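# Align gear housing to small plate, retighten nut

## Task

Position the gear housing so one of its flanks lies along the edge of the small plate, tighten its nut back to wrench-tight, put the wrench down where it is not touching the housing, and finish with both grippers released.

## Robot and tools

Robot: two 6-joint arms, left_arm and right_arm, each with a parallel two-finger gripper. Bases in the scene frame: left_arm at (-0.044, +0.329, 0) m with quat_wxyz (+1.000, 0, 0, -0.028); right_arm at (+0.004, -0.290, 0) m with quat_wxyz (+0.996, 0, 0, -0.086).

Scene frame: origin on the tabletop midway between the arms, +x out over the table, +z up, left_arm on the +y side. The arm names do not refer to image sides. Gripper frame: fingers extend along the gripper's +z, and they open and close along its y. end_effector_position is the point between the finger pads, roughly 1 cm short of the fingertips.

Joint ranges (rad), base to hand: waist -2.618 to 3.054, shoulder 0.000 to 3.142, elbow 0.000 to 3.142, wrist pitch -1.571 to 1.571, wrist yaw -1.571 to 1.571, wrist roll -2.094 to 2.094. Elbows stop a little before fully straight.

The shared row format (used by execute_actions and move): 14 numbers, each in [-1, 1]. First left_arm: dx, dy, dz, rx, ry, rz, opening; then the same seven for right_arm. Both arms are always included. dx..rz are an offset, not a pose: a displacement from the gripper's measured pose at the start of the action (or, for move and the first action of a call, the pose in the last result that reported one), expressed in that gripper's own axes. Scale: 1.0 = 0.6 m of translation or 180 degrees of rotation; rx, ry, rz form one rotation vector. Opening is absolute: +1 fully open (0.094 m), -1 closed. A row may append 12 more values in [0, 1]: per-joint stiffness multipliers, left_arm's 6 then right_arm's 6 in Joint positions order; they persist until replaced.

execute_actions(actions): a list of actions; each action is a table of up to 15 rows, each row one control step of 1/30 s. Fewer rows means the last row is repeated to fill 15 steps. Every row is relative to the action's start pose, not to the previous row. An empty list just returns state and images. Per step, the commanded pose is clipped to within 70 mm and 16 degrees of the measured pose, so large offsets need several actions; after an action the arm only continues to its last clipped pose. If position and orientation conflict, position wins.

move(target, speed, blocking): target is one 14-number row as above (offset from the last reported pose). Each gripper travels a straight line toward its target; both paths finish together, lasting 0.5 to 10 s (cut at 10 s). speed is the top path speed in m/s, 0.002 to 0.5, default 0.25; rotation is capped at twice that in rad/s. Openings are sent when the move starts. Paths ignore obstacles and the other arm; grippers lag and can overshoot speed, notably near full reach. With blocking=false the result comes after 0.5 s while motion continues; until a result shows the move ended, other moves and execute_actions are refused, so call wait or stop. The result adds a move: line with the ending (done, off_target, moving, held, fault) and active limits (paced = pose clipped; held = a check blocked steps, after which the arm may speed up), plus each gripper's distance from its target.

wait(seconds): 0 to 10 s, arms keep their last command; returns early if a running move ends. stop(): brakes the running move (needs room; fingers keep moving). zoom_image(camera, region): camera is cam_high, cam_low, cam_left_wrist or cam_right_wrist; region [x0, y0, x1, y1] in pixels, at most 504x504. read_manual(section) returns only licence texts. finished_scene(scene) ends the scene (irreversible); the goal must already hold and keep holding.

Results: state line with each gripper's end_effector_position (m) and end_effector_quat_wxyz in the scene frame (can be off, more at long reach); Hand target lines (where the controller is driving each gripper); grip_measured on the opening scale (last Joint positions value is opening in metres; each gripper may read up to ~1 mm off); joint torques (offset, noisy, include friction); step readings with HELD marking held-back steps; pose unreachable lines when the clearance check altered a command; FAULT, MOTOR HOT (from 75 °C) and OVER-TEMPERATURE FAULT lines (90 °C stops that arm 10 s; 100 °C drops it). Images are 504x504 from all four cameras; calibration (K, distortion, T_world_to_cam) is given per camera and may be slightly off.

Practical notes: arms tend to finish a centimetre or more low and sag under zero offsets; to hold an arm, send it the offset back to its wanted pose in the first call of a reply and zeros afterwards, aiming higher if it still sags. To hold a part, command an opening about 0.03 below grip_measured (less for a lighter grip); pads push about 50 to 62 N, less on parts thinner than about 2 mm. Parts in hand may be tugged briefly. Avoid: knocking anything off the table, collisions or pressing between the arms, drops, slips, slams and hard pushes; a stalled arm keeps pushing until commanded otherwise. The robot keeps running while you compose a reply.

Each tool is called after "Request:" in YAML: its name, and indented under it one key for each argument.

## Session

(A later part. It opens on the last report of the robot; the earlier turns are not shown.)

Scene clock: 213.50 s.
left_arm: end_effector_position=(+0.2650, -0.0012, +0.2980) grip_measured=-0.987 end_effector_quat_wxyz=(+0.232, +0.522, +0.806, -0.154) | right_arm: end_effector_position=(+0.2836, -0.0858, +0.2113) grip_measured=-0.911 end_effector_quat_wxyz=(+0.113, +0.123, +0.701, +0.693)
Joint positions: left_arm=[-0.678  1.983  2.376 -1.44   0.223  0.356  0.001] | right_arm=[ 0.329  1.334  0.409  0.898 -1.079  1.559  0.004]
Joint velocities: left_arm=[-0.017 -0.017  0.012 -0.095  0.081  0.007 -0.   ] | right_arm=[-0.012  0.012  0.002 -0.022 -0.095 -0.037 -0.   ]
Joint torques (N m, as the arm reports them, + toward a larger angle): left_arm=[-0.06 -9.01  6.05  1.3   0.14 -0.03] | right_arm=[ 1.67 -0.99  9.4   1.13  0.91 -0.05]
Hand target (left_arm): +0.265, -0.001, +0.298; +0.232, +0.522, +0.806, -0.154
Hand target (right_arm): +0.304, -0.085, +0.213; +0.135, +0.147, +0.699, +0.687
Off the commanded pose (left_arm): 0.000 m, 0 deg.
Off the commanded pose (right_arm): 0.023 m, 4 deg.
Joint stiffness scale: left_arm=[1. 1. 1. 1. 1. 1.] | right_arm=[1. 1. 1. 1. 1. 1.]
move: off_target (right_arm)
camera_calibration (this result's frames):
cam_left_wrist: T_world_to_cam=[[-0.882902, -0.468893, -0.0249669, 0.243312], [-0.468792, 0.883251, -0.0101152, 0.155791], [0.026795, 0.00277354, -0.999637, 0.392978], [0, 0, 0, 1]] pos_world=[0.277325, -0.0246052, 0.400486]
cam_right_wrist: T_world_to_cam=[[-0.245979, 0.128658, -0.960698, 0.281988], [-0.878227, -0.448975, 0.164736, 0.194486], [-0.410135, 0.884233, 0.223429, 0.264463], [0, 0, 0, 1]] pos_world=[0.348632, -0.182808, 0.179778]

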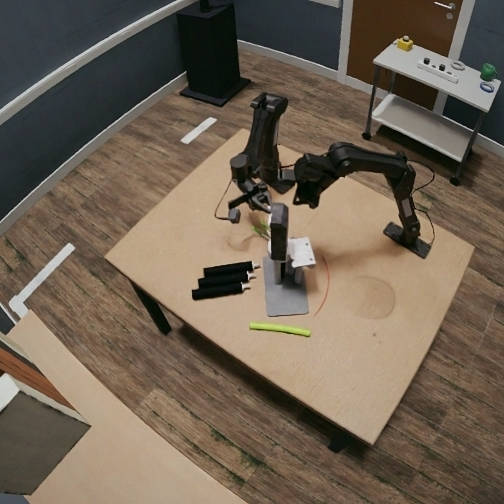

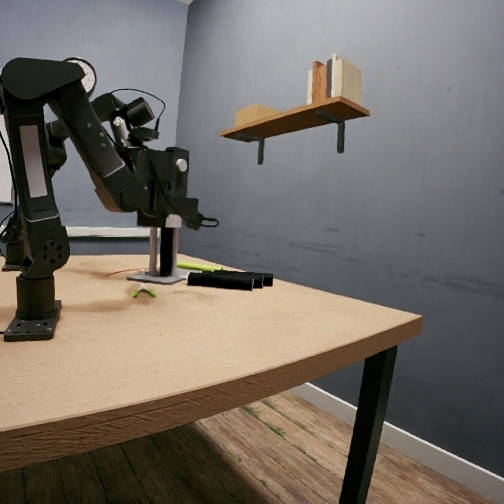

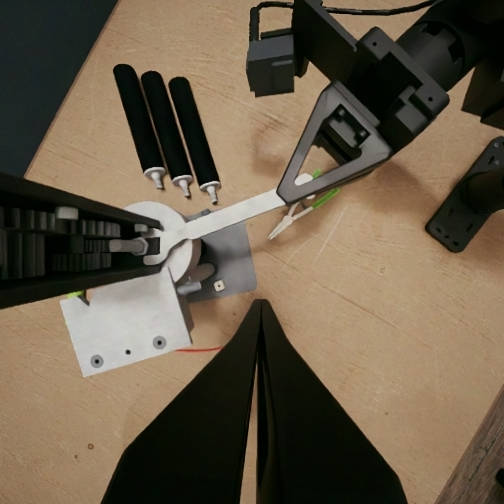

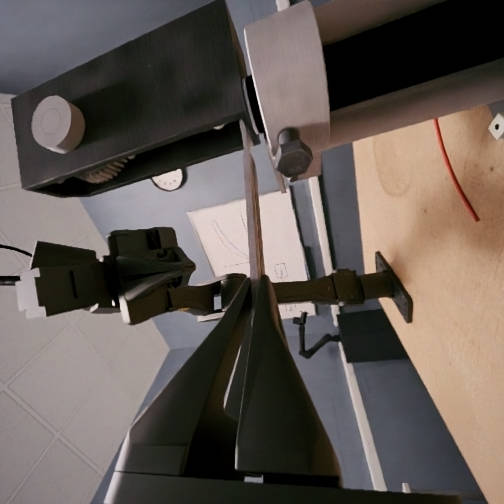

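Request:
move:
  target: [0,0,0,0,0,0,-1,-0.06,0.002,-0.012,0,-0.02,0,-1]
  speed: 0.015

Request:
zoom_image:
  camera: "cam_left_wrist"
  region: [110,200,210,280]

Scene clock: 216.27 s.
left_arm: end_effector_position=(+0.2650, -0.0011, +0.2980) grip_measured=-0.987 end_effector_quat_wxyz=(+0.232, +0.522, +0.806, -0.154) | right_arm: end_effector_position=(+0.2940, -0.0958, +0.2109) grip_measured=-0.911 end_effector_quat_wxyz=(+0.104, +0.116, +0.702, +0.695)
Joint positions: left_arm=[-0.678  1.983  2.376 -1.44   0.223  0.356  0.001] | right_arm=[ 0.272  1.395  0.45   0.916 -1.158  1.559  0.004]
Joint velocities: left_arm=[ 0.002 -0.007 -0.002 -0.022 -0.11  -0.022 -0.   ] | right_arm=[-0.007 -0.007 -0.002  0.037  0.11   0.11   0.   ]
Joint torques (N m, as the arm reports them, + toward a larger angle): left_arm=[ 0.05 -9.03  5.92  1.26  0.14  0.  ] | right_arm=[-1.97 -2.51  7.69  1.16  0.72 -0.03]
Hand target (left_arm): +0.265, -0.001, +0.298; +0.232, +0.522, +0.806, -0.154
Hand target (right_arm): +0.314, -0.105, +0.212; +0.134, +0.144, +0.697, +0.689
Off the commanded pose (left_arm): 0.000 m, 0 deg.
Off the commanded pose (right_arm): 0.023 m, 5 deg.
Joint stiffness scale: left_arm=[1. 1. 1. 1. 1. 1.] | right_arm=[1. 1. 1. 1. 1. 1.]
move: off_target (right_arm)
camera_calibration (this result's frames):
cam_left_wrist: T_world_to_cam=[[-0.882807, -0.469055, -0.0252774, 0.243444], [-0.468958, 0.883164, -0.0100021, 0.155786], [0.0270156, 0.00302412, -0.99963, 0.392904], [0, 0, 0, 1]] pos_world=[0.277357, -0.0245838, 0.40047]
cam_right_wrist: T_world_to_cam=[[-0.250209, 0.124902, -0.960101, 0.286227], [-0.867673, -0.468913, 0.16512, 0.194046], [-0.42958, 0.874368, 0.225701, 0.281905], [0, 0, 0, 1]] pos_world=[0.361086, -0.191248, 0.17914]

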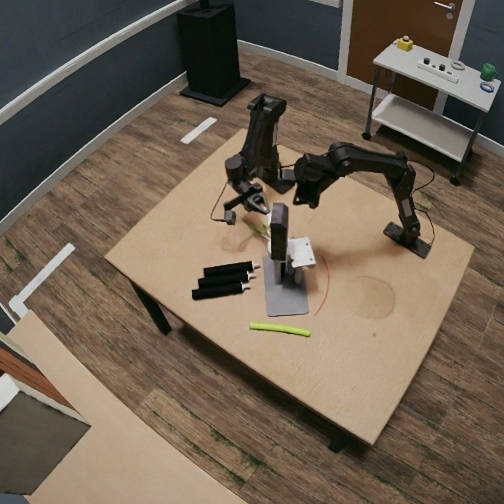

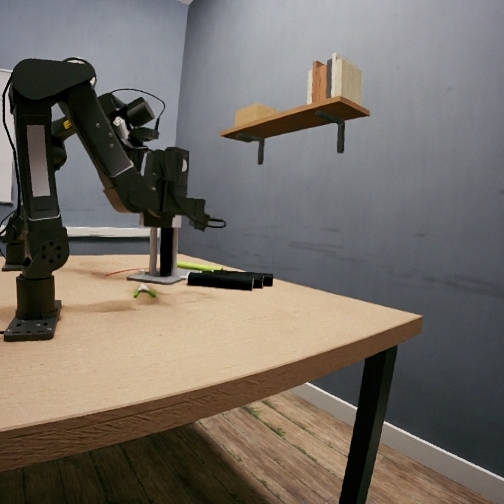

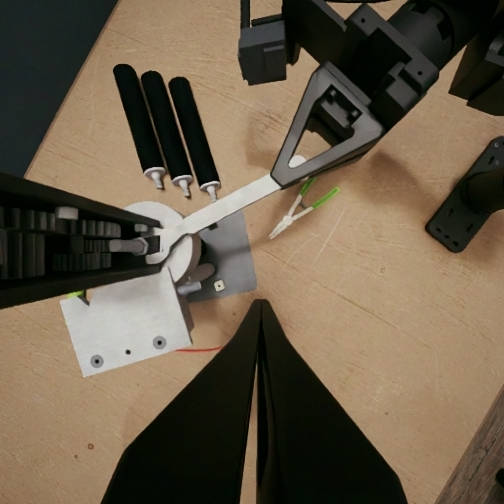

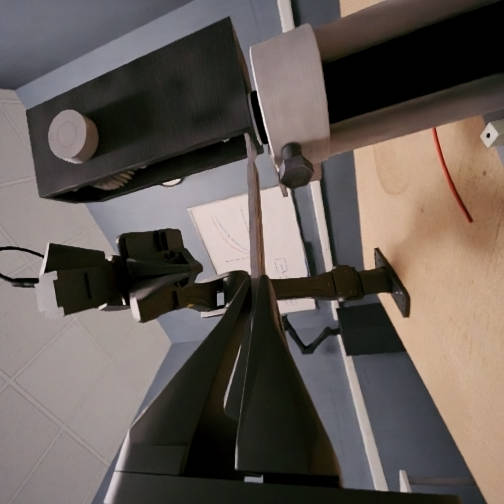

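Region (110, 200, 210, 280) of cam_left_wrist's 504x504 image, scaled by 5.040, with more detail than that image has; it fills the top 403 rows of this view, and the rest is white.

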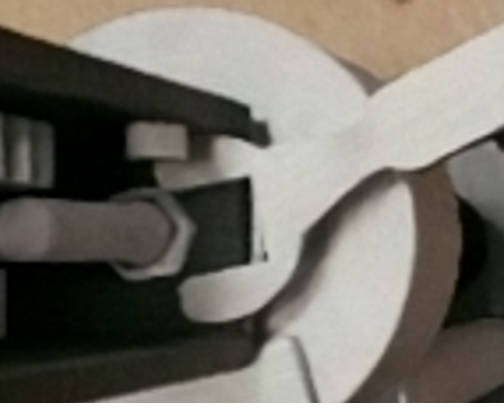

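Request:
move:
  target: [0,0,0,0,0,0,-1,-0.06,0.002,0.012,0,0,0,-1]
  speed: 0.015

Request:
zoom_image:
  camera: "cam_left_wrist"
  region: [110,200,210,280]

Scene clock: 219.07 s.
left_arm: end_effector_position=(+0.2650, -0.0011, +0.2980) grip_measured=-0.987 end_effector_quat_wxyz=(+0.232, +0.522, +0.806, -0.154) | right_arm: end_effector_position=(+0.3025, -0.1011, +0.2103) grip_measured=-0.911 end_effector_quat_wxyz=(+0.068, +0.082, +0.705, +0.701)
Joint positions: left_arm=[-0.678  1.983  2.376 -1.44   0.223  0.356  0.001] | right_arm=[ 0.225  1.505  0.536  0.937 -1.305  1.559  0.004]
Joint velocities: left_arm=[-0.012 -0.002 -0.007 -0.007 -0.037 -0.037  0.   ] | right_arm=[-0.022  0.007 -0.012 -0.037 -0.007  0.007  0.   ]
Joint torques (N m, as the arm reports them, + toward a larger angle): left_arm=[ 0.05 -9.    5.86  1.26  0.13  0.01] | right_arm=[ 1.33 -2.69  8.66  1.08  1.22 -0.02]
Hand target (left_arm): +0.265, -0.001, +0.298; +0.232, +0.522, +0.806, -0.154
Hand target (right_arm): +0.328, -0.102, +0.212; +0.104, +0.115, +0.702, +0.695
Off the commanded pose (left_arm): 0.000 m, 0 deg.
Off the commanded pose (right_arm): 0.028 m, 6 deg.
Joint stiffness scale: left_arm=[1. 1. 1. 1. 1. 1.] | right_arm=[1. 1. 1. 1. 1. 1.]
move: off_target (right_arm)
camera_calibration (this result's frames):
cam_left_wrist: T_world_to_cam=[[-0.882807, -0.469055, -0.0252774, 0.243444], [-0.468958, 0.883164, -0.0100021, 0.155786], [0.0270156, 0.00302412, -0.99963, 0.392904], [0, 0, 0, 1]] pos_world=[0.277357, -0.0245838, 0.40047]
cam_right_wrist: T_world_to_cam=[[-0.26482, 0.103342, -0.958745, 0.290349], [-0.81621, -0.553457, 0.165793, 0.174778], [-0.51349, 0.826442, 0.230915, 0.309792], [0, 0, 0, 1]] pos_world=[0.37862, -0.189298, 0.177858]

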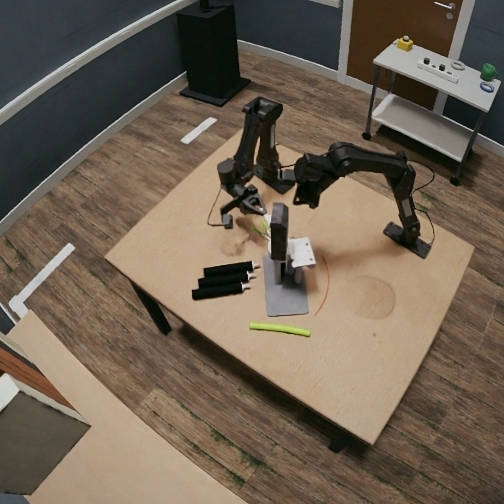

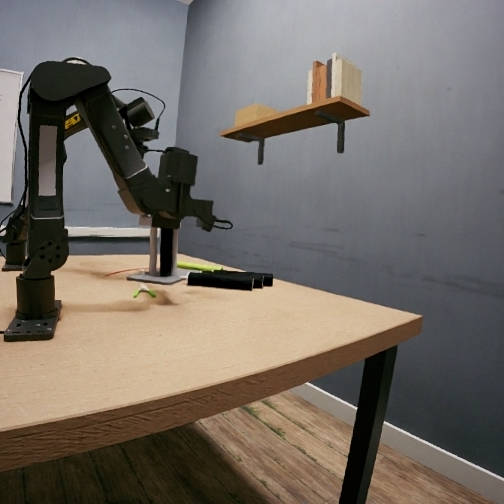

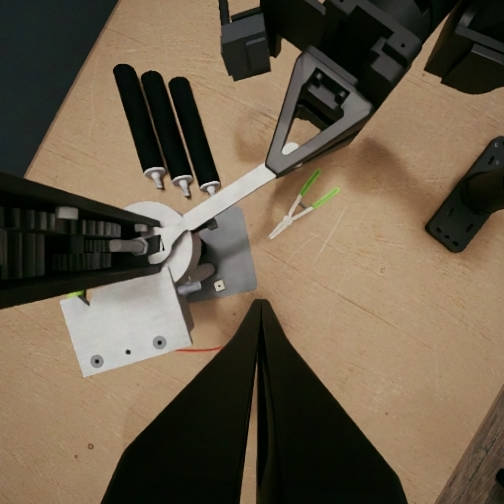

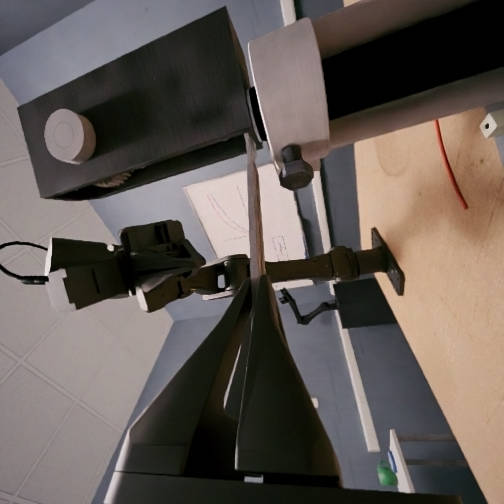

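Region (110, 200, 210, 280) of cam_left_wrist's 504x504 image, scaled by 5.040, with more detail than that image has; it fills the top 403 rows of this view, and the rest is white.

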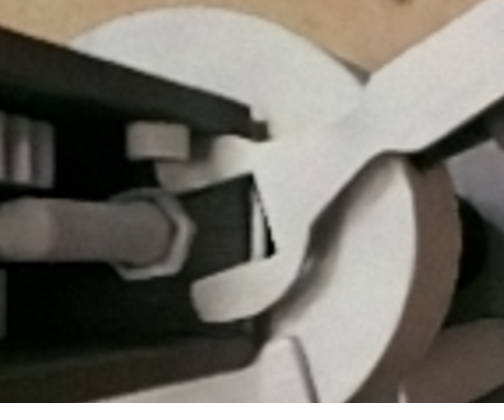

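Request:
move:
  target: [0,0,0,0,0,0,-1,0.022,0.012,-0.034,0,0,-0.01,-1]
  speed: 0.015

Request:
zoom_image:
  camera: "cam_left_wrist"
  region: [110,200,210,280]

Scene clock: 221.30 s.
left_arm: end_effector_position=(+0.2651, -0.0011, +0.2980) grip_measured=-0.987 end_effector_quat_wxyz=(+0.232, +0.522, +0.806, -0.153) | right_arm: end_effector_position=(+0.2912, -0.1168, +0.2148) grip_measured=-0.911 end_effector_quat_wxyz=(+0.074, +0.082, +0.706, +0.700)
Joint positions: left_arm=[-0.678  1.983  2.376 -1.44   0.222  0.356  0.001] | right_arm=[ 0.166  1.429  0.501  0.88  -1.356  1.535  0.004]
Joint velocities: left_arm=[-0.012 -0.022  0.012 -0.037 -0.051  0.022  0.001] | right_arm=[-0.012 -0.002 -0.012  0.007 -0.037 -0.037 -0.   ]
Joint torques (N m, as the arm reports them, + toward a larger angle): left_arm=[ 0.05 -9.07  5.98  1.26  0.12 -0.01] | right_arm=[-0.72 -5.48  5.    1.07 -0.2  -0.15]
Hand target (left_arm): +0.265, -0.001, +0.298; +0.232, +0.522, +0.806, -0.153
Hand target (right_arm): +0.286, -0.118, +0.217; +0.079, +0.071, +0.706, +0.700
Off the commanded pose (left_arm): 0.000 m, 0 deg.
Off the commanded pose (right_arm): 0.007 m, 1 deg.
Joint stiffness scale: left_arm=[1. 1. 1. 1. 1. 1.] | right_arm=[1. 1. 1. 1. 1. 1.]
move: done
camera_calibration (this result's frames):
cam_left_wrist: T_world_to_cam=[[-0.882712, -0.469217, -0.0255879, 0.243576], [-0.469124, 0.883077, -0.00988904, 0.15578], [0.0272362, 0.00327474, -0.999624, 0.392829], [0, 0, 0, 1]] pos_world=[0.277388, -0.0245623, 0.400454]
cam_right_wrist: T_world_to_cam=[[-0.256814, 0.102281, -0.961033, 0.291316], [-0.822147, -0.545855, 0.161606, 0.159711], [-0.508056, 0.831613, 0.224274, 0.316399], [0, 0, 0, 1]] pos_world=[0.366869, -0.205739, 0.183194]

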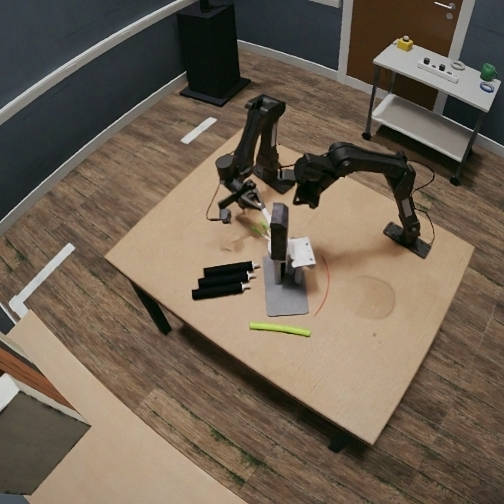

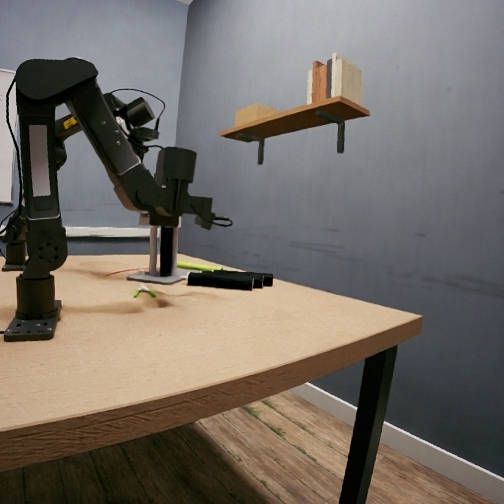

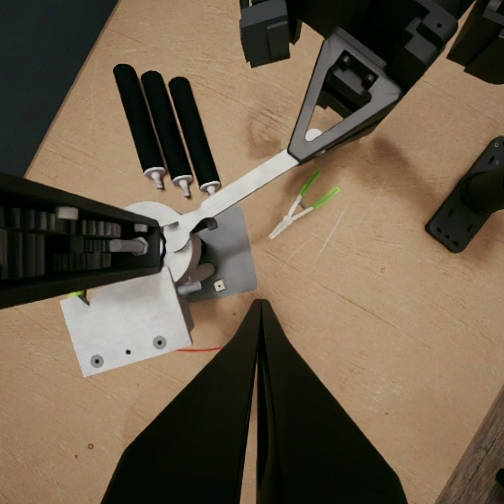

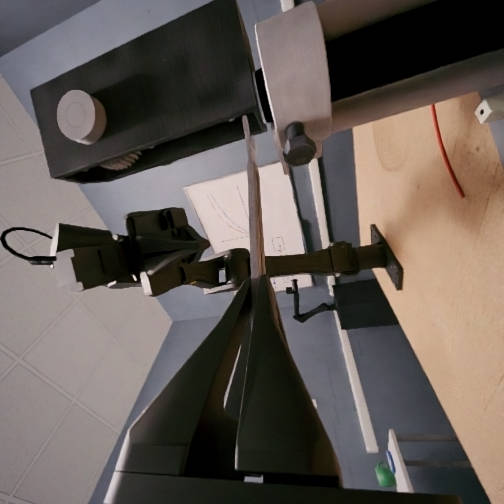

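Region (110, 200, 210, 280) of cam_left_wrist's 504x504 image, scaled by 5.040, with more detail than that image has; it fills the top 403 rows of this view, and the rest is white.

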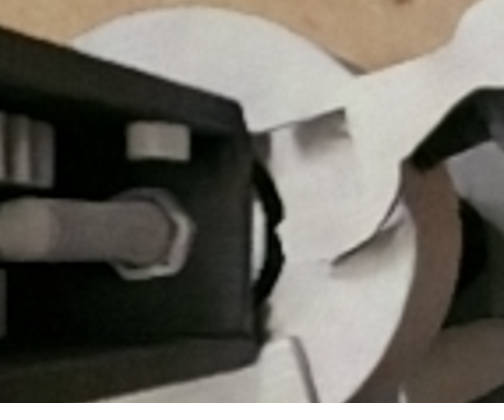

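Request:
move:
  target: [0,0,0,0,0,0,-1,0,0.04,-0.05,0,0,0,-1]
  speed: 0.05

Request:
move:
  target: [0,0,0,0,0,0,-1,-0.095,0.01,0.03,0,0,0,-1]
  speed: 0.05

Request:
move:
  target: [0,0,0,0,0,0,-1,-0.005,0.01,0.05,0,0,0,-1]
  speed: 0.02

Scene clock: 222.83 s.
left_arm: end_effector_position=(+0.2651, -0.0011, +0.2980) grip_measured=-0.987 end_effector_quat_wxyz=(+0.232, +0.522, +0.806, -0.153) | right_arm: end_effector_position=(+0.2868, -0.1442, +0.2260) grip_measured=-0.911 end_effector_quat_wxyz=(+0.059, +0.105, +0.704, +0.700)
Joint positions: left_arm=[-0.678  1.983  2.376 -1.44   0.222  0.356  0.001] | right_arm=[ 0.054  1.355  0.526  0.714 -1.456  1.521  0.004]
Joint velocities: left_arm=[ 0.002  0.002  0.002 -0.022  0.022 -0.037 -0.001] | right_arm=[ 0.007 -0.017  0.002 -0.168 -0.051 -0.154  0.001]
Joint torques (N m, as the arm reports them, + toward a larger angle): left_arm=[ 0.05 -8.9   5.94  1.25  0.14  0.02] | right_arm=[-0.62 -5.28  7.95  1.   -0.29 -0.17]
Hand target (left_arm): +0.265, -0.001, +0.298; +0.232, +0.522, +0.806, -0.153
Hand target (right_arm): +0.285, -0.145, +0.238; +0.074, +0.082, +0.705, +0.700
Off the commanded pose (left_arm): 0.000 m, 0 deg.
Off the commanded pose (right_arm): 0.013 m, 3 deg.
Joint stiffness scale: left_arm=[1. 1. 1. 1. 1. 1.] | right_arm=[1. 1. 1. 1. 1. 1.]
move: off_target (right_arm)
camera_calibration (this result's frames):
cam_left_wrist: T_world_to_cam=[[-0.882712, -0.469217, -0.0255879, 0.243576], [-0.469124, 0.883077, -0.00988904, 0.15578], [0.0272362, 0.00327474, -0.999624, 0.392829], [0, 0, 0, 1]] pos_world=[0.277388, -0.0245623, 0.400454]
cam_right_wrist: T_world_to_cam=[[-0.30613, 0.114276, -0.945106, 0.316105], [-0.818814, -0.538031, 0.200167, 0.130707], [-0.485622, 0.835143, 0.258278, 0.320806], [0, 0, 0, 1]] pos_world=[0.359584, -0.233718, 0.189733]

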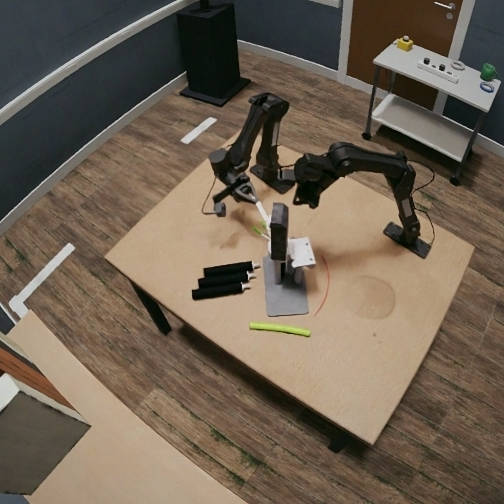

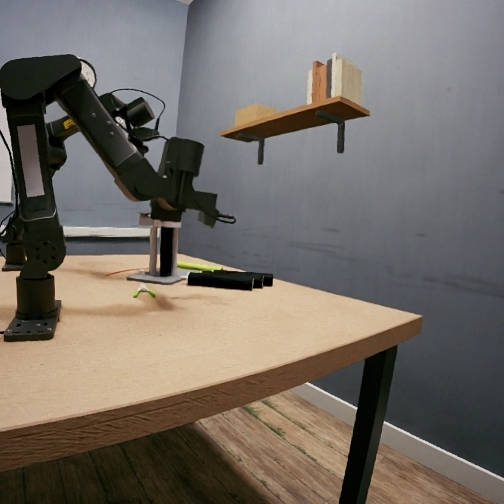

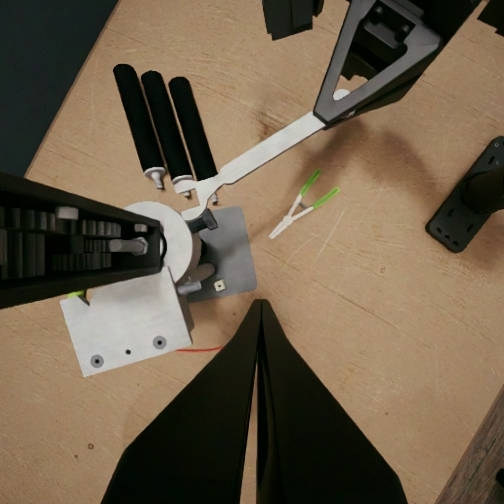

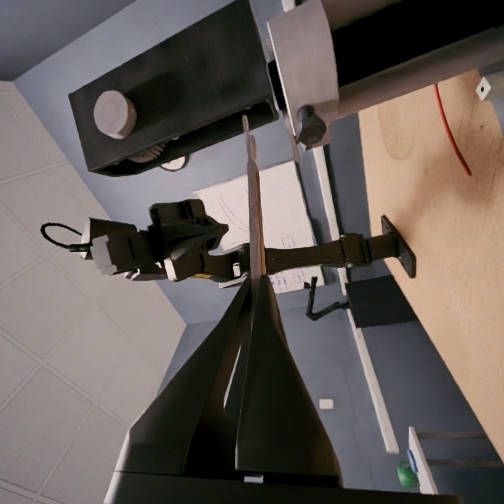

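Scene clock: 224.33 s.
left_arm: end_effector_position=(+0.2651, -0.0011, +0.2980) grip_measured=-0.987 end_effector_quat_wxyz=(+0.232, +0.522, +0.806, -0.153) | right_arm: end_effector_position=(+0.3412, -0.1408, +0.2223) grip_measured=-0.911 end_effector_quat_wxyz=(+0.044, +0.118, +0.704, +0.699)
Joint positions: left_arm=[-0.678  1.983  2.376 -1.44   0.222  0.356  0.001] | right_arm=[ 0.087  1.584  0.715  0.744 -1.425  1.551  0.004]
Joint velocities: left_arm=[ 0.002 -0.007 -0.002 -0.007  0.007 -0.022 -0.001] | right_arm=[ 0.002 -0.002 -0.007  0.007  0.037  0.066  0.002]
Joint torques (N m, as the arm reports them, + toward a larger angle): left_arm=[-0.1  -9.03  5.96  1.26  0.15 -0.01] | right_arm=[ 0.79 -4.87  7.85  1.25  0.   -0.01]
Hand target (left_arm): +0.265, -0.001, +0.298; +0.232, +0.522, +0.806, -0.153
Hand target (right_arm): +0.346, -0.139, +0.229; +0.059, +0.105, +0.704, +0.700
Off the commanded pose (left_arm): 0.000 m, 0 deg.
Off the commanded pose (right_arm): 0.008 m, 2 deg.
Joint stiffness scale: left_arm=[1. 1. 1. 1. 1. 1.] | right_arm=[1. 1. 1. 1. 1. 1.]
move: done
camera_calibration (this result's frames):
cam_left_wrist: T_world_to_cam=[[-0.882712, -0.469217, -0.0255879, 0.243576], [-0.469124, 0.883077, -0.00988904, 0.15578], [0.0272362, 0.00327474, -0.999624, 0.392829], [0, 0, 0, 1]] pos_world=[0.277388, -0.0245623, 0.400454]
cam_right_wrist: T_world_to_cam=[[-0.343069, 0.117755, -0.9319, 0.339042], [-0.809696, -0.539964, 0.229851, 0.167902], [-0.476126, 0.83341, 0.280591, 0.336931], [0, 0, 0, 1]] pos_world=[0.412686, -0.230064, 0.182821]

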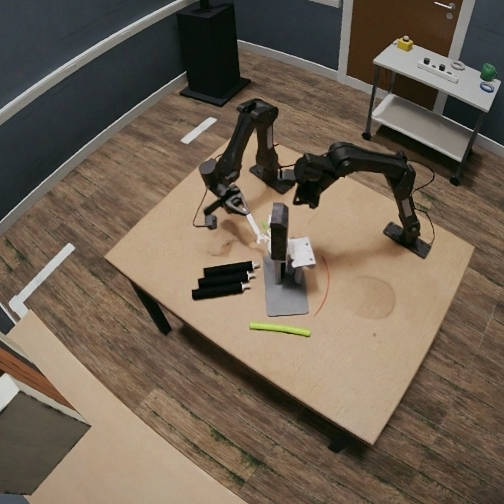

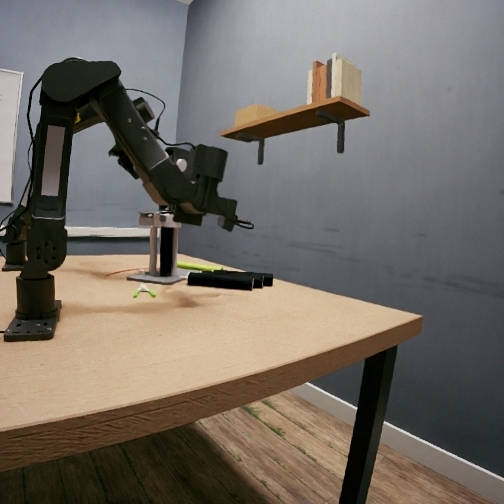

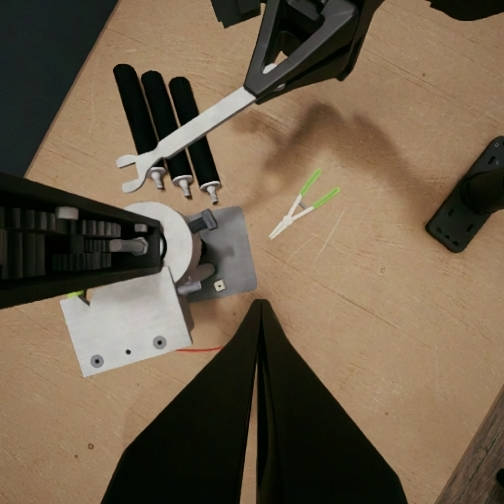

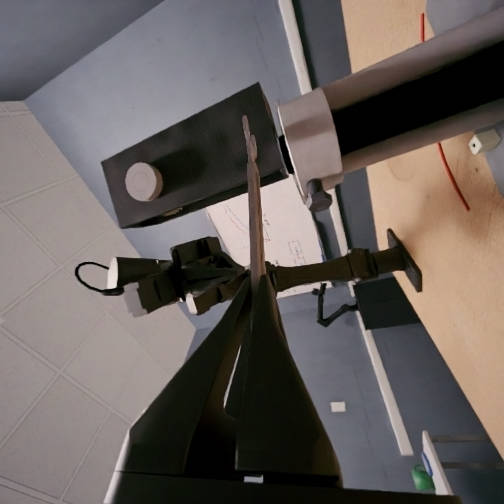

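Scene clock: 226.13 s.
left_arm: end_effector_position=(+0.2651, -0.0010, +0.2980) grip_measured=-0.987 end_effector_quat_wxyz=(+0.232, +0.522, +0.806, -0.153) | right_arm: end_effector_position=(+0.3464, -0.1152, +0.2210) grip_measured=-0.911 end_effector_quat_wxyz=(+0.031, +0.133, +0.703, +0.698)
Joint positions: left_arm=[-0.678  1.983  2.376 -1.44   0.222  0.356  0.001] | right_arm=[ 0.174  1.602  0.726  0.772 -1.336  1.612  0.004]
Joint velocities: left_arm=[-0.002 -0.017  0.017  0.022  0.022 -0.066 -0.   ] | right_arm=[ 0.017  0.002  0.007 -0.022 -0.022 -0.022  0.001]
Joint torques (N m, as the arm reports them, + toward a larger angle): left_arm=[ 0.04 -9.07  5.94  1.25  0.13  0.  ] | right_arm=[ 0.91 -5.1   7.89  1.33 -0.02  0.01]
Hand target (left_arm): +0.265, -0.001, +0.298; +0.232, +0.522, +0.806, -0.153
Hand target (right_arm): +0.351, -0.112, +0.228; +0.044, +0.119, +0.703, +0.700
Off the commanded pose (left_arm): 0.000 m, 0 deg.
Off the commanded pose (right_arm): 0.009 m, 2 deg.
Joint stiffness scale: left_arm=[1. 1. 1. 1. 1. 1.] | right_arm=[1. 1. 1. 1. 1. 1.]
move: done
camera_calibration (this result's frames):
cam_left_wrist: T_world_to_cam=[[-0.882617, -0.469379, -0.0258984, 0.243708], [-0.46929, 0.88299, -0.00977603, 0.155775], [0.0274567, 0.0035254, -0.999617, 0.392754], [0, 0, 0, 1]] pos_world=[0.27742, -0.0245408, 0.400438]
cam_right_wrist: T_world_to_cam=[[-0.379081, 0.121352, -0.917372, 0.346184], [-0.801482, -0.538565, 0.25995, 0.176891], [-0.462519, 0.8338, 0.301421, 0.309136], [0, 0, 0, 1]] pos_world=[0.415988, -0.2045, 0.178417]

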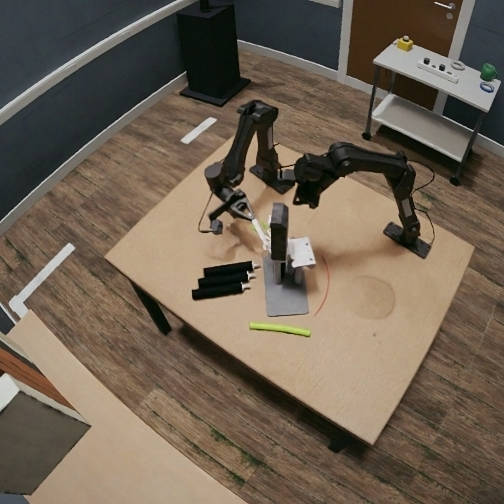

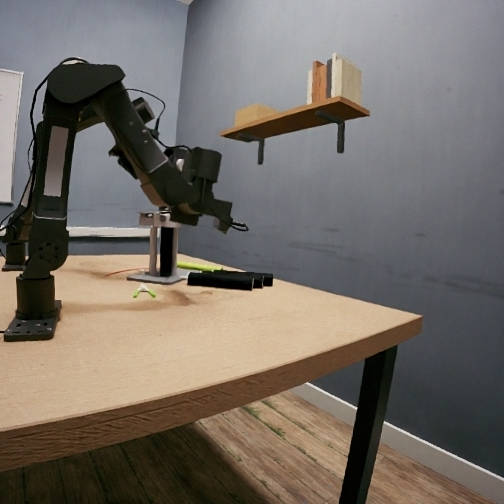

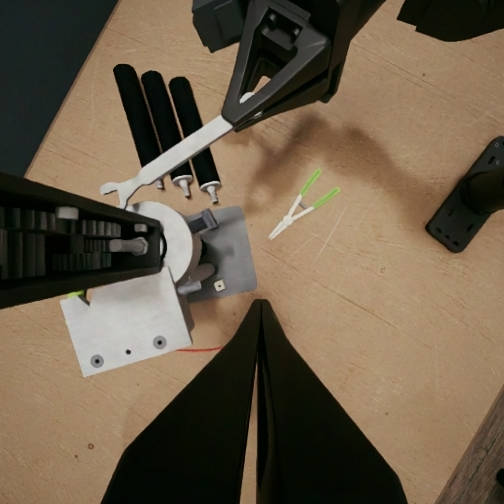

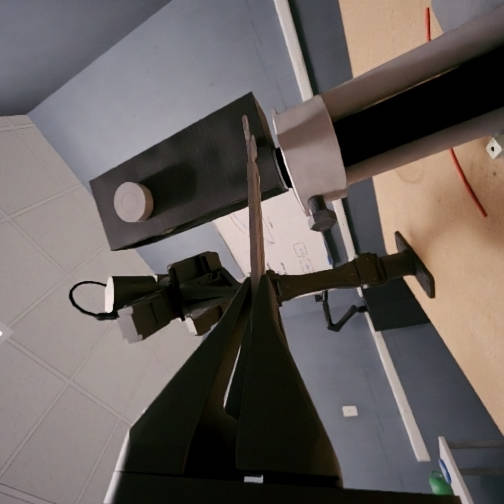

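Request:
move:
  target: [0,0,0,0,0,0,-1,0,0.01,0.04,0,0.02,-0.05,-1]
  speed: 0.02

Scene clock: 230.67 s.
left_arm: end_effector_position=(+0.2651, -0.0010, +0.2980) grip_measured=-0.987 end_effector_quat_wxyz=(+0.232, +0.522, +0.806, -0.153) | right_arm: end_effector_position=(+0.3611, -0.1035, +0.2186) grip_measured=-0.911 end_effector_quat_wxyz=(+0.074, +0.099, +0.711, +0.693)
Joint positions: left_arm=[-0.678  1.983  2.376 -1.44   0.222  0.356  0.001] | right_arm=[ 0.213  1.653  0.774  0.773 -1.285  1.501  0.004]
Joint velocities: left_arm=[-0.017  0.002 -0.007 -0.066  0.007 -0.007  0.   ] | right_arm=[ 0.017  0.007  0.012  0.022 -0.022  0.095 -0.001]
Joint torques (N m, as the arm reports them, + toward a larger angle): left_arm=[-0.04 -9.14  6.    1.27  0.13  0.  ] | right_arm=[ 2.77 -5.68  7.93  1.24 -0.65 -0.18]
Hand target (left_arm): +0.265, -0.001, +0.298; +0.232, +0.522, +0.806, -0.153
Hand target (right_arm): +0.352, -0.092, +0.226; +0.064, +0.056, +0.711, +0.698
Off the commanded pose (left_arm): 0.000 m, 0 deg.
Off the commanded pose (right_arm): 0.016 m, 5 deg.
Joint stiffness scale: left_arm=[1. 1. 1. 1. 1. 1.] | right_arm=[1. 1. 1. 1. 1. 1.]
move: off_target (right_arm)
camera_calibration (this result's frames):
cam_left_wrist: T_world_to_cam=[[-0.882617, -0.469379, -0.0258984, 0.243708], [-0.46929, 0.88299, -0.00977603, 0.155775], [0.0274567, 0.0035254, -0.999617, 0.392754], [0, 0, 0, 1]] pos_world=[0.27742, -0.0245408, 0.400438]
cam_right_wrist: T_world_to_cam=[[-0.277925, 0.0947954, -0.955914, 0.317324], [-0.830451, -0.523872, 0.189497, 0.222957], [-0.482813, 0.846506, 0.22432, 0.332386], [0, 0, 0, 1]] pos_world=[0.433827, -0.194647, 0.186523]

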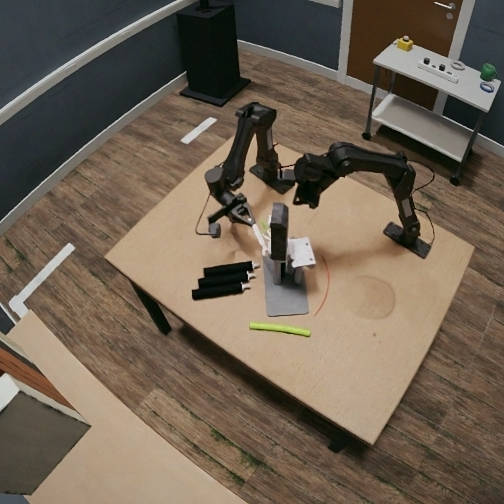

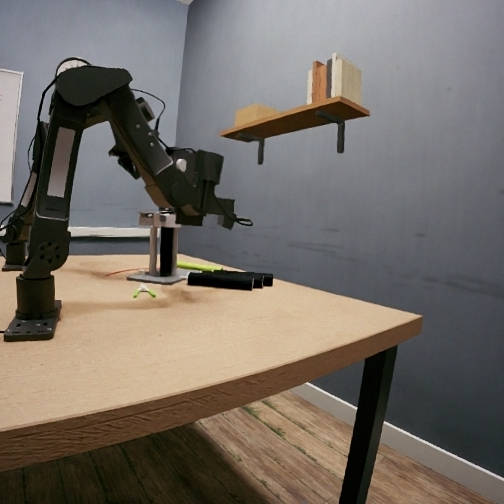

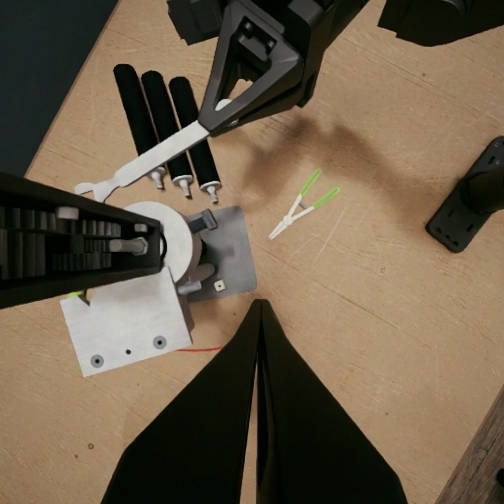

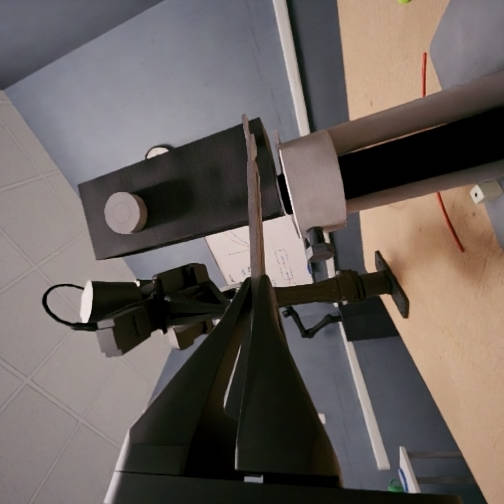

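Request:
move:
  target: [0,0,0,0,0,0,-1,0.03,0.01,0.02,0,0.06,-0.01,-1]
  speed: 0.03

Scene clock: 234.13 s.
left_arm: end_effector_position=(+0.2651, -0.0010, +0.2980) grip_measured=-0.987 end_effector_quat_wxyz=(+0.232, +0.522, +0.806, -0.153) | right_arm: end_effector_position=(+0.3591, -0.0977, +0.2179) grip_measured=-0.911 end_effector_quat_wxyz=(+0.041, +0.065, +0.717, +0.693)
Joint positions: left_arm=[-0.678  1.983  2.376 -1.44   0.222  0.356  0.001] | right_arm=[ 0.218  1.693  0.847  0.666 -1.372  1.425  0.004]
Joint velocities: left_arm=[-0.002 -0.007  0.002  0.022  0.037  0.007 -0.   ] | right_arm=[-0.002  0.002  0.007 -0.081 -0.037 -0.066  0.001]
Joint torques (N m, as the arm reports them, + toward a larger angle): left_arm=[ 0.   -9.02  5.93  1.28  0.13  0.  ] | right_arm=[ 2.65 -6.01  7.87  1.11 -0.86 -0.16]
Hand target (left_arm): +0.265, -0.001, +0.298; +0.232, +0.522, +0.806, -0.153
Hand target (right_arm): +0.347, -0.088, +0.224; +0.019, +0.023, +0.715, +0.699
Off the commanded pose (left_arm): 0.000 m, 0 deg.
Off the commanded pose (right_arm): 0.018 m, 6 deg.
Joint stiffness scale: left_arm=[1. 1. 1. 1. 1. 1.] | right_arm=[1. 1. 1. 1. 1. 1.]
move: off_target (right_arm)
camera_calibration (this result's frames):
cam_left_wrist: T_world_to_cam=[[-0.882617, -0.469379, -0.0258984, 0.243708], [-0.46929, 0.88299, -0.00977603, 0.155775], [0.0274567, 0.0035254, -0.999617, 0.392754], [0, 0, 0, 1]] pos_world=[0.27742, -0.0245408, 0.400438]
cam_right_wrist: T_world_to_cam=[[-0.286863, 0.0627374, -0.955915, 0.31567], [-0.776728, -0.599293, 0.193758, 0.19685], [-0.560717, 0.798068, 0.220645, 0.350745], [0, 0, 0, 1]] pos_world=[0.440121, -0.181752, 0.186223]

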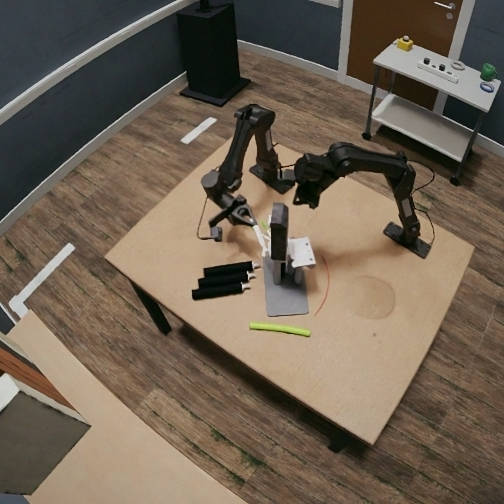

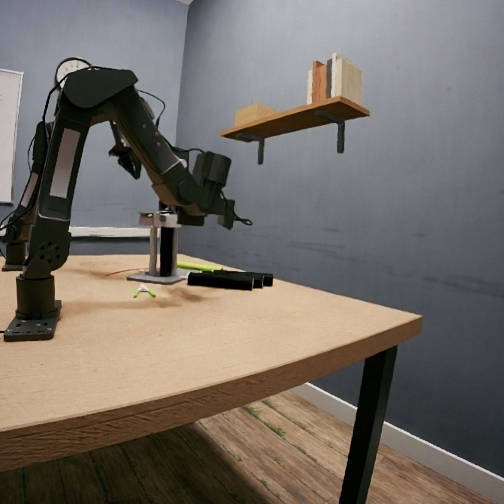

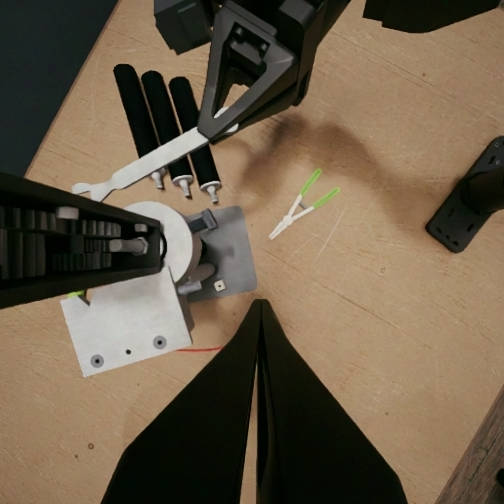

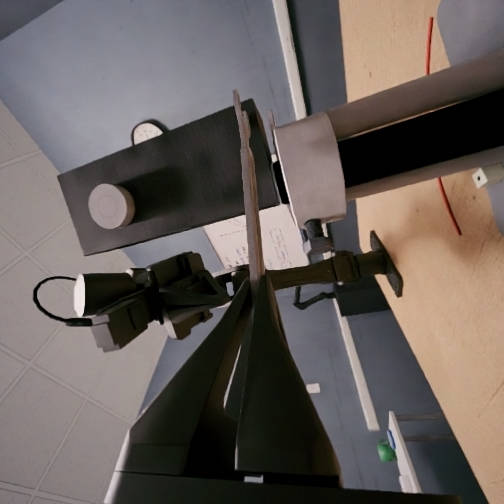

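Request:
move:
  target: [0,0,0,0,0,0,-1,-0.065,0.02,0.1,-0.01,0,0,-1]
  speed: 0.04

Request:
move:
  target: [0,0,0,0,0,0,-1,0.02,0.01,0.04,0,0,0,-1]
  speed: 0.02

Scene clock: 236.43 s.
left_arm: end_effector_position=(+0.2652, -0.0010, +0.2980) grip_measured=-0.987 end_effector_quat_wxyz=(+0.232, +0.522, +0.806, -0.153) | right_arm: end_effector_position=(+0.4007, -0.0464, +0.2198) grip_measured=-0.911 end_effector_quat_wxyz=(+0.024, +0.077, +0.707, +0.702)
Joint positions: left_arm=[-0.678  1.983  2.376 -1.44   0.221  0.356  0.001] | right_arm=[ 0.349  1.881  1.027  0.815 -1.251  1.609  0.004]
Joint velocities: left_arm=[ 0.002 -0.007 -0.012 -0.007 -0.007  0.022 -0.   ] | right_arm=[-0.017  0.002 -0.007 -0.037  0.066  0.081 -0.   ]
Joint torques (N m, as the arm reports them, + toward a larger angle): left_arm=[ 0.07 -9.07  5.9   1.23  0.15 -0.02] | right_arm=[ 0.83 -7.52  7.99  1.37  0.1  -0.04]
Hand target (left_arm): +0.265, -0.001, +0.298; +0.232, +0.522, +0.806, -0.153
Hand target (right_arm): +0.406, -0.044, +0.228; +0.041, +0.064, +0.704, +0.706
Off the commanded pose (left_arm): 0.000 m, 0 deg.
Off the commanded pose (right_arm): 0.010 m, 3 deg.
Joint stiffness scale: left_arm=[1. 1. 1. 1. 1. 1.] | right_arm=[1. 1. 1. 1. 1. 1.]
move: off_target (right_arm)
camera_calibration (this result's frames):
cam_left_wrist: T_world_to_cam=[[-0.882522, -0.46954, -0.026209, 0.243839], [-0.469456, 0.882903, -0.00966307, 0.155769], [0.0276772, 0.0037761, -0.99961, 0.39268], [0, 0, 0, 1]] pos_world=[0.277452, -0.0245194, 0.400422]
cam_right_wrist: T_world_to_cam=[[-0.324853, 0.0888876, -0.941578, 0.339404], [-0.76565, -0.60916, 0.20665, 0.251846], [-0.555203, 0.788051, 0.265944, 0.320064], [0, 0, 0, 1]] pos_world=[0.480782, -0.128981, 0.182412]

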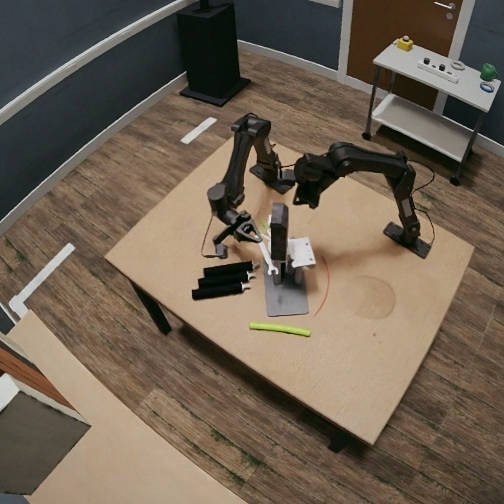

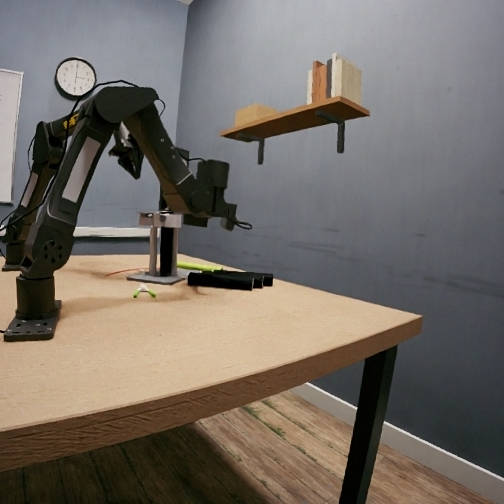

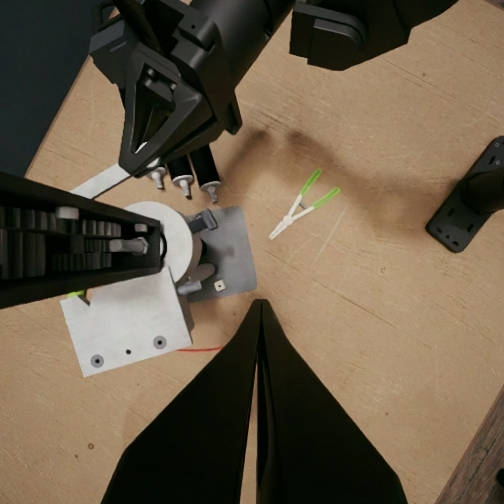

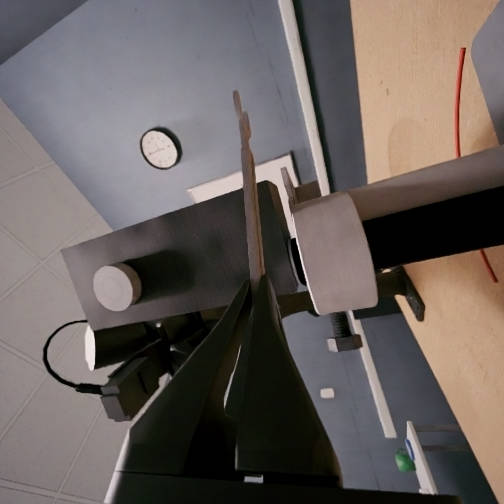

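Scene clock: 238.03 s.
left_arm: end_effector_position=(+0.2652, -0.0010, +0.2980) grip_measured=-0.987 end_effector_quat_wxyz=(+0.232, +0.522, +0.806, -0.153) | right_arm: end_effector_position=(+0.4046, -0.0291, +0.2189) grip_measured=-0.911 end_effector_quat_wxyz=(+0.034, +0.098, +0.706, +0.700)
Joint positions: left_arm=[-0.678  1.983  2.376 -1.44   0.221  0.356  0.001] | right_arm=[ 0.399  1.881  1.027  0.814 -1.156  1.624  0.004]
Joint velocities: left_arm=[ 0.012 -0.002  0.012 -0.022  0.022  0.051  0.001] | right_arm=[ 0.012  0.007  0.002 -0.037  0.007 -0.081 -0.001]
Joint torques (N m, as the arm reports them, + toward a larger angle): left_arm=[ 0.06 -8.98  5.9   1.27  0.17 -0.01] | right_arm=[ 2.14 -9.44  5.94  1.18 -0.35 -0.05]
Hand target (left_arm): +0.265, -0.001, +0.298; +0.232, +0.522, +0.806, -0.153
Hand target (right_arm): +0.393, -0.021, +0.226; +0.024, +0.077, +0.707, +0.703
Off the commanded pose (left_arm): 0.000 m, 0 deg.
Off the commanded pose (right_arm): 0.016 m, 3 deg.
Joint stiffness scale: left_arm=[1. 1. 1. 1. 1. 1.] | right_arm=[1. 1. 1. 1. 1. 1.]
move: off_target (right_arm)
camera_calibration (this result's frames):
cam_left_wrist: T_world_to_cam=[[-0.882522, -0.46954, -0.026209, 0.243839], [-0.469456, 0.882903, -0.00966307, 0.155769], [0.0276772, 0.0037761, -0.99961, 0.39268], [0, 0, 0, 1]] pos_world=[0.277452, -0.0245194, 0.400422]
cam_right_wrist: T_world_to_cam=[[-0.335093, 0.102088, -0.936638, 0.341799], [-0.788636, -0.574328, 0.219545, 0.273025], [-0.515525, 0.812235, 0.272963, 0.291941], [0, 0, 0, 1]] pos_world=[0.480355, -0.115212, 0.180511]

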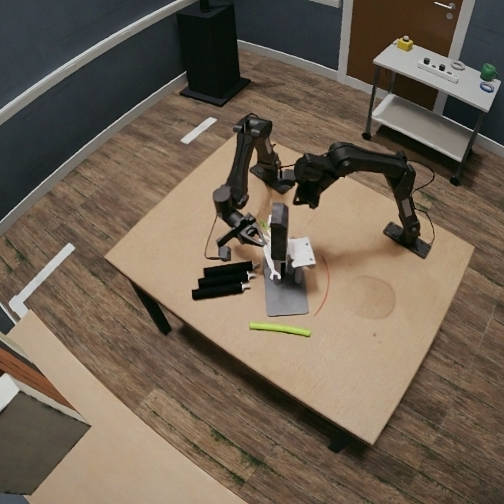

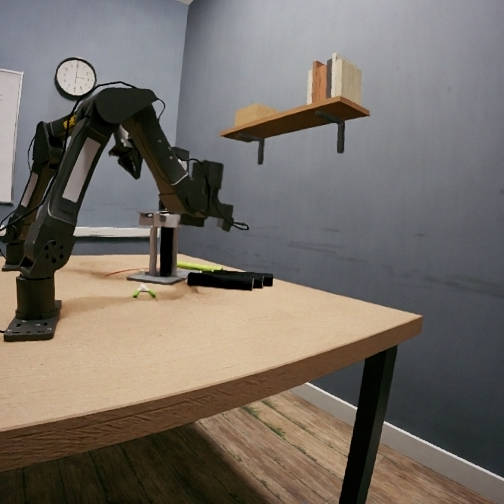

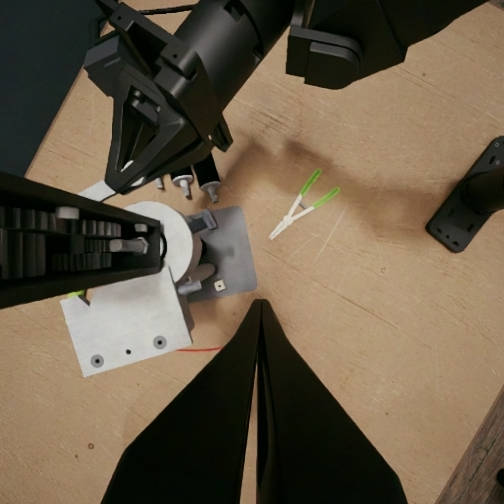

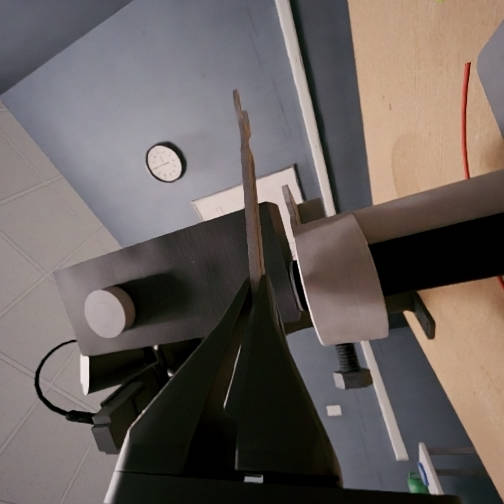

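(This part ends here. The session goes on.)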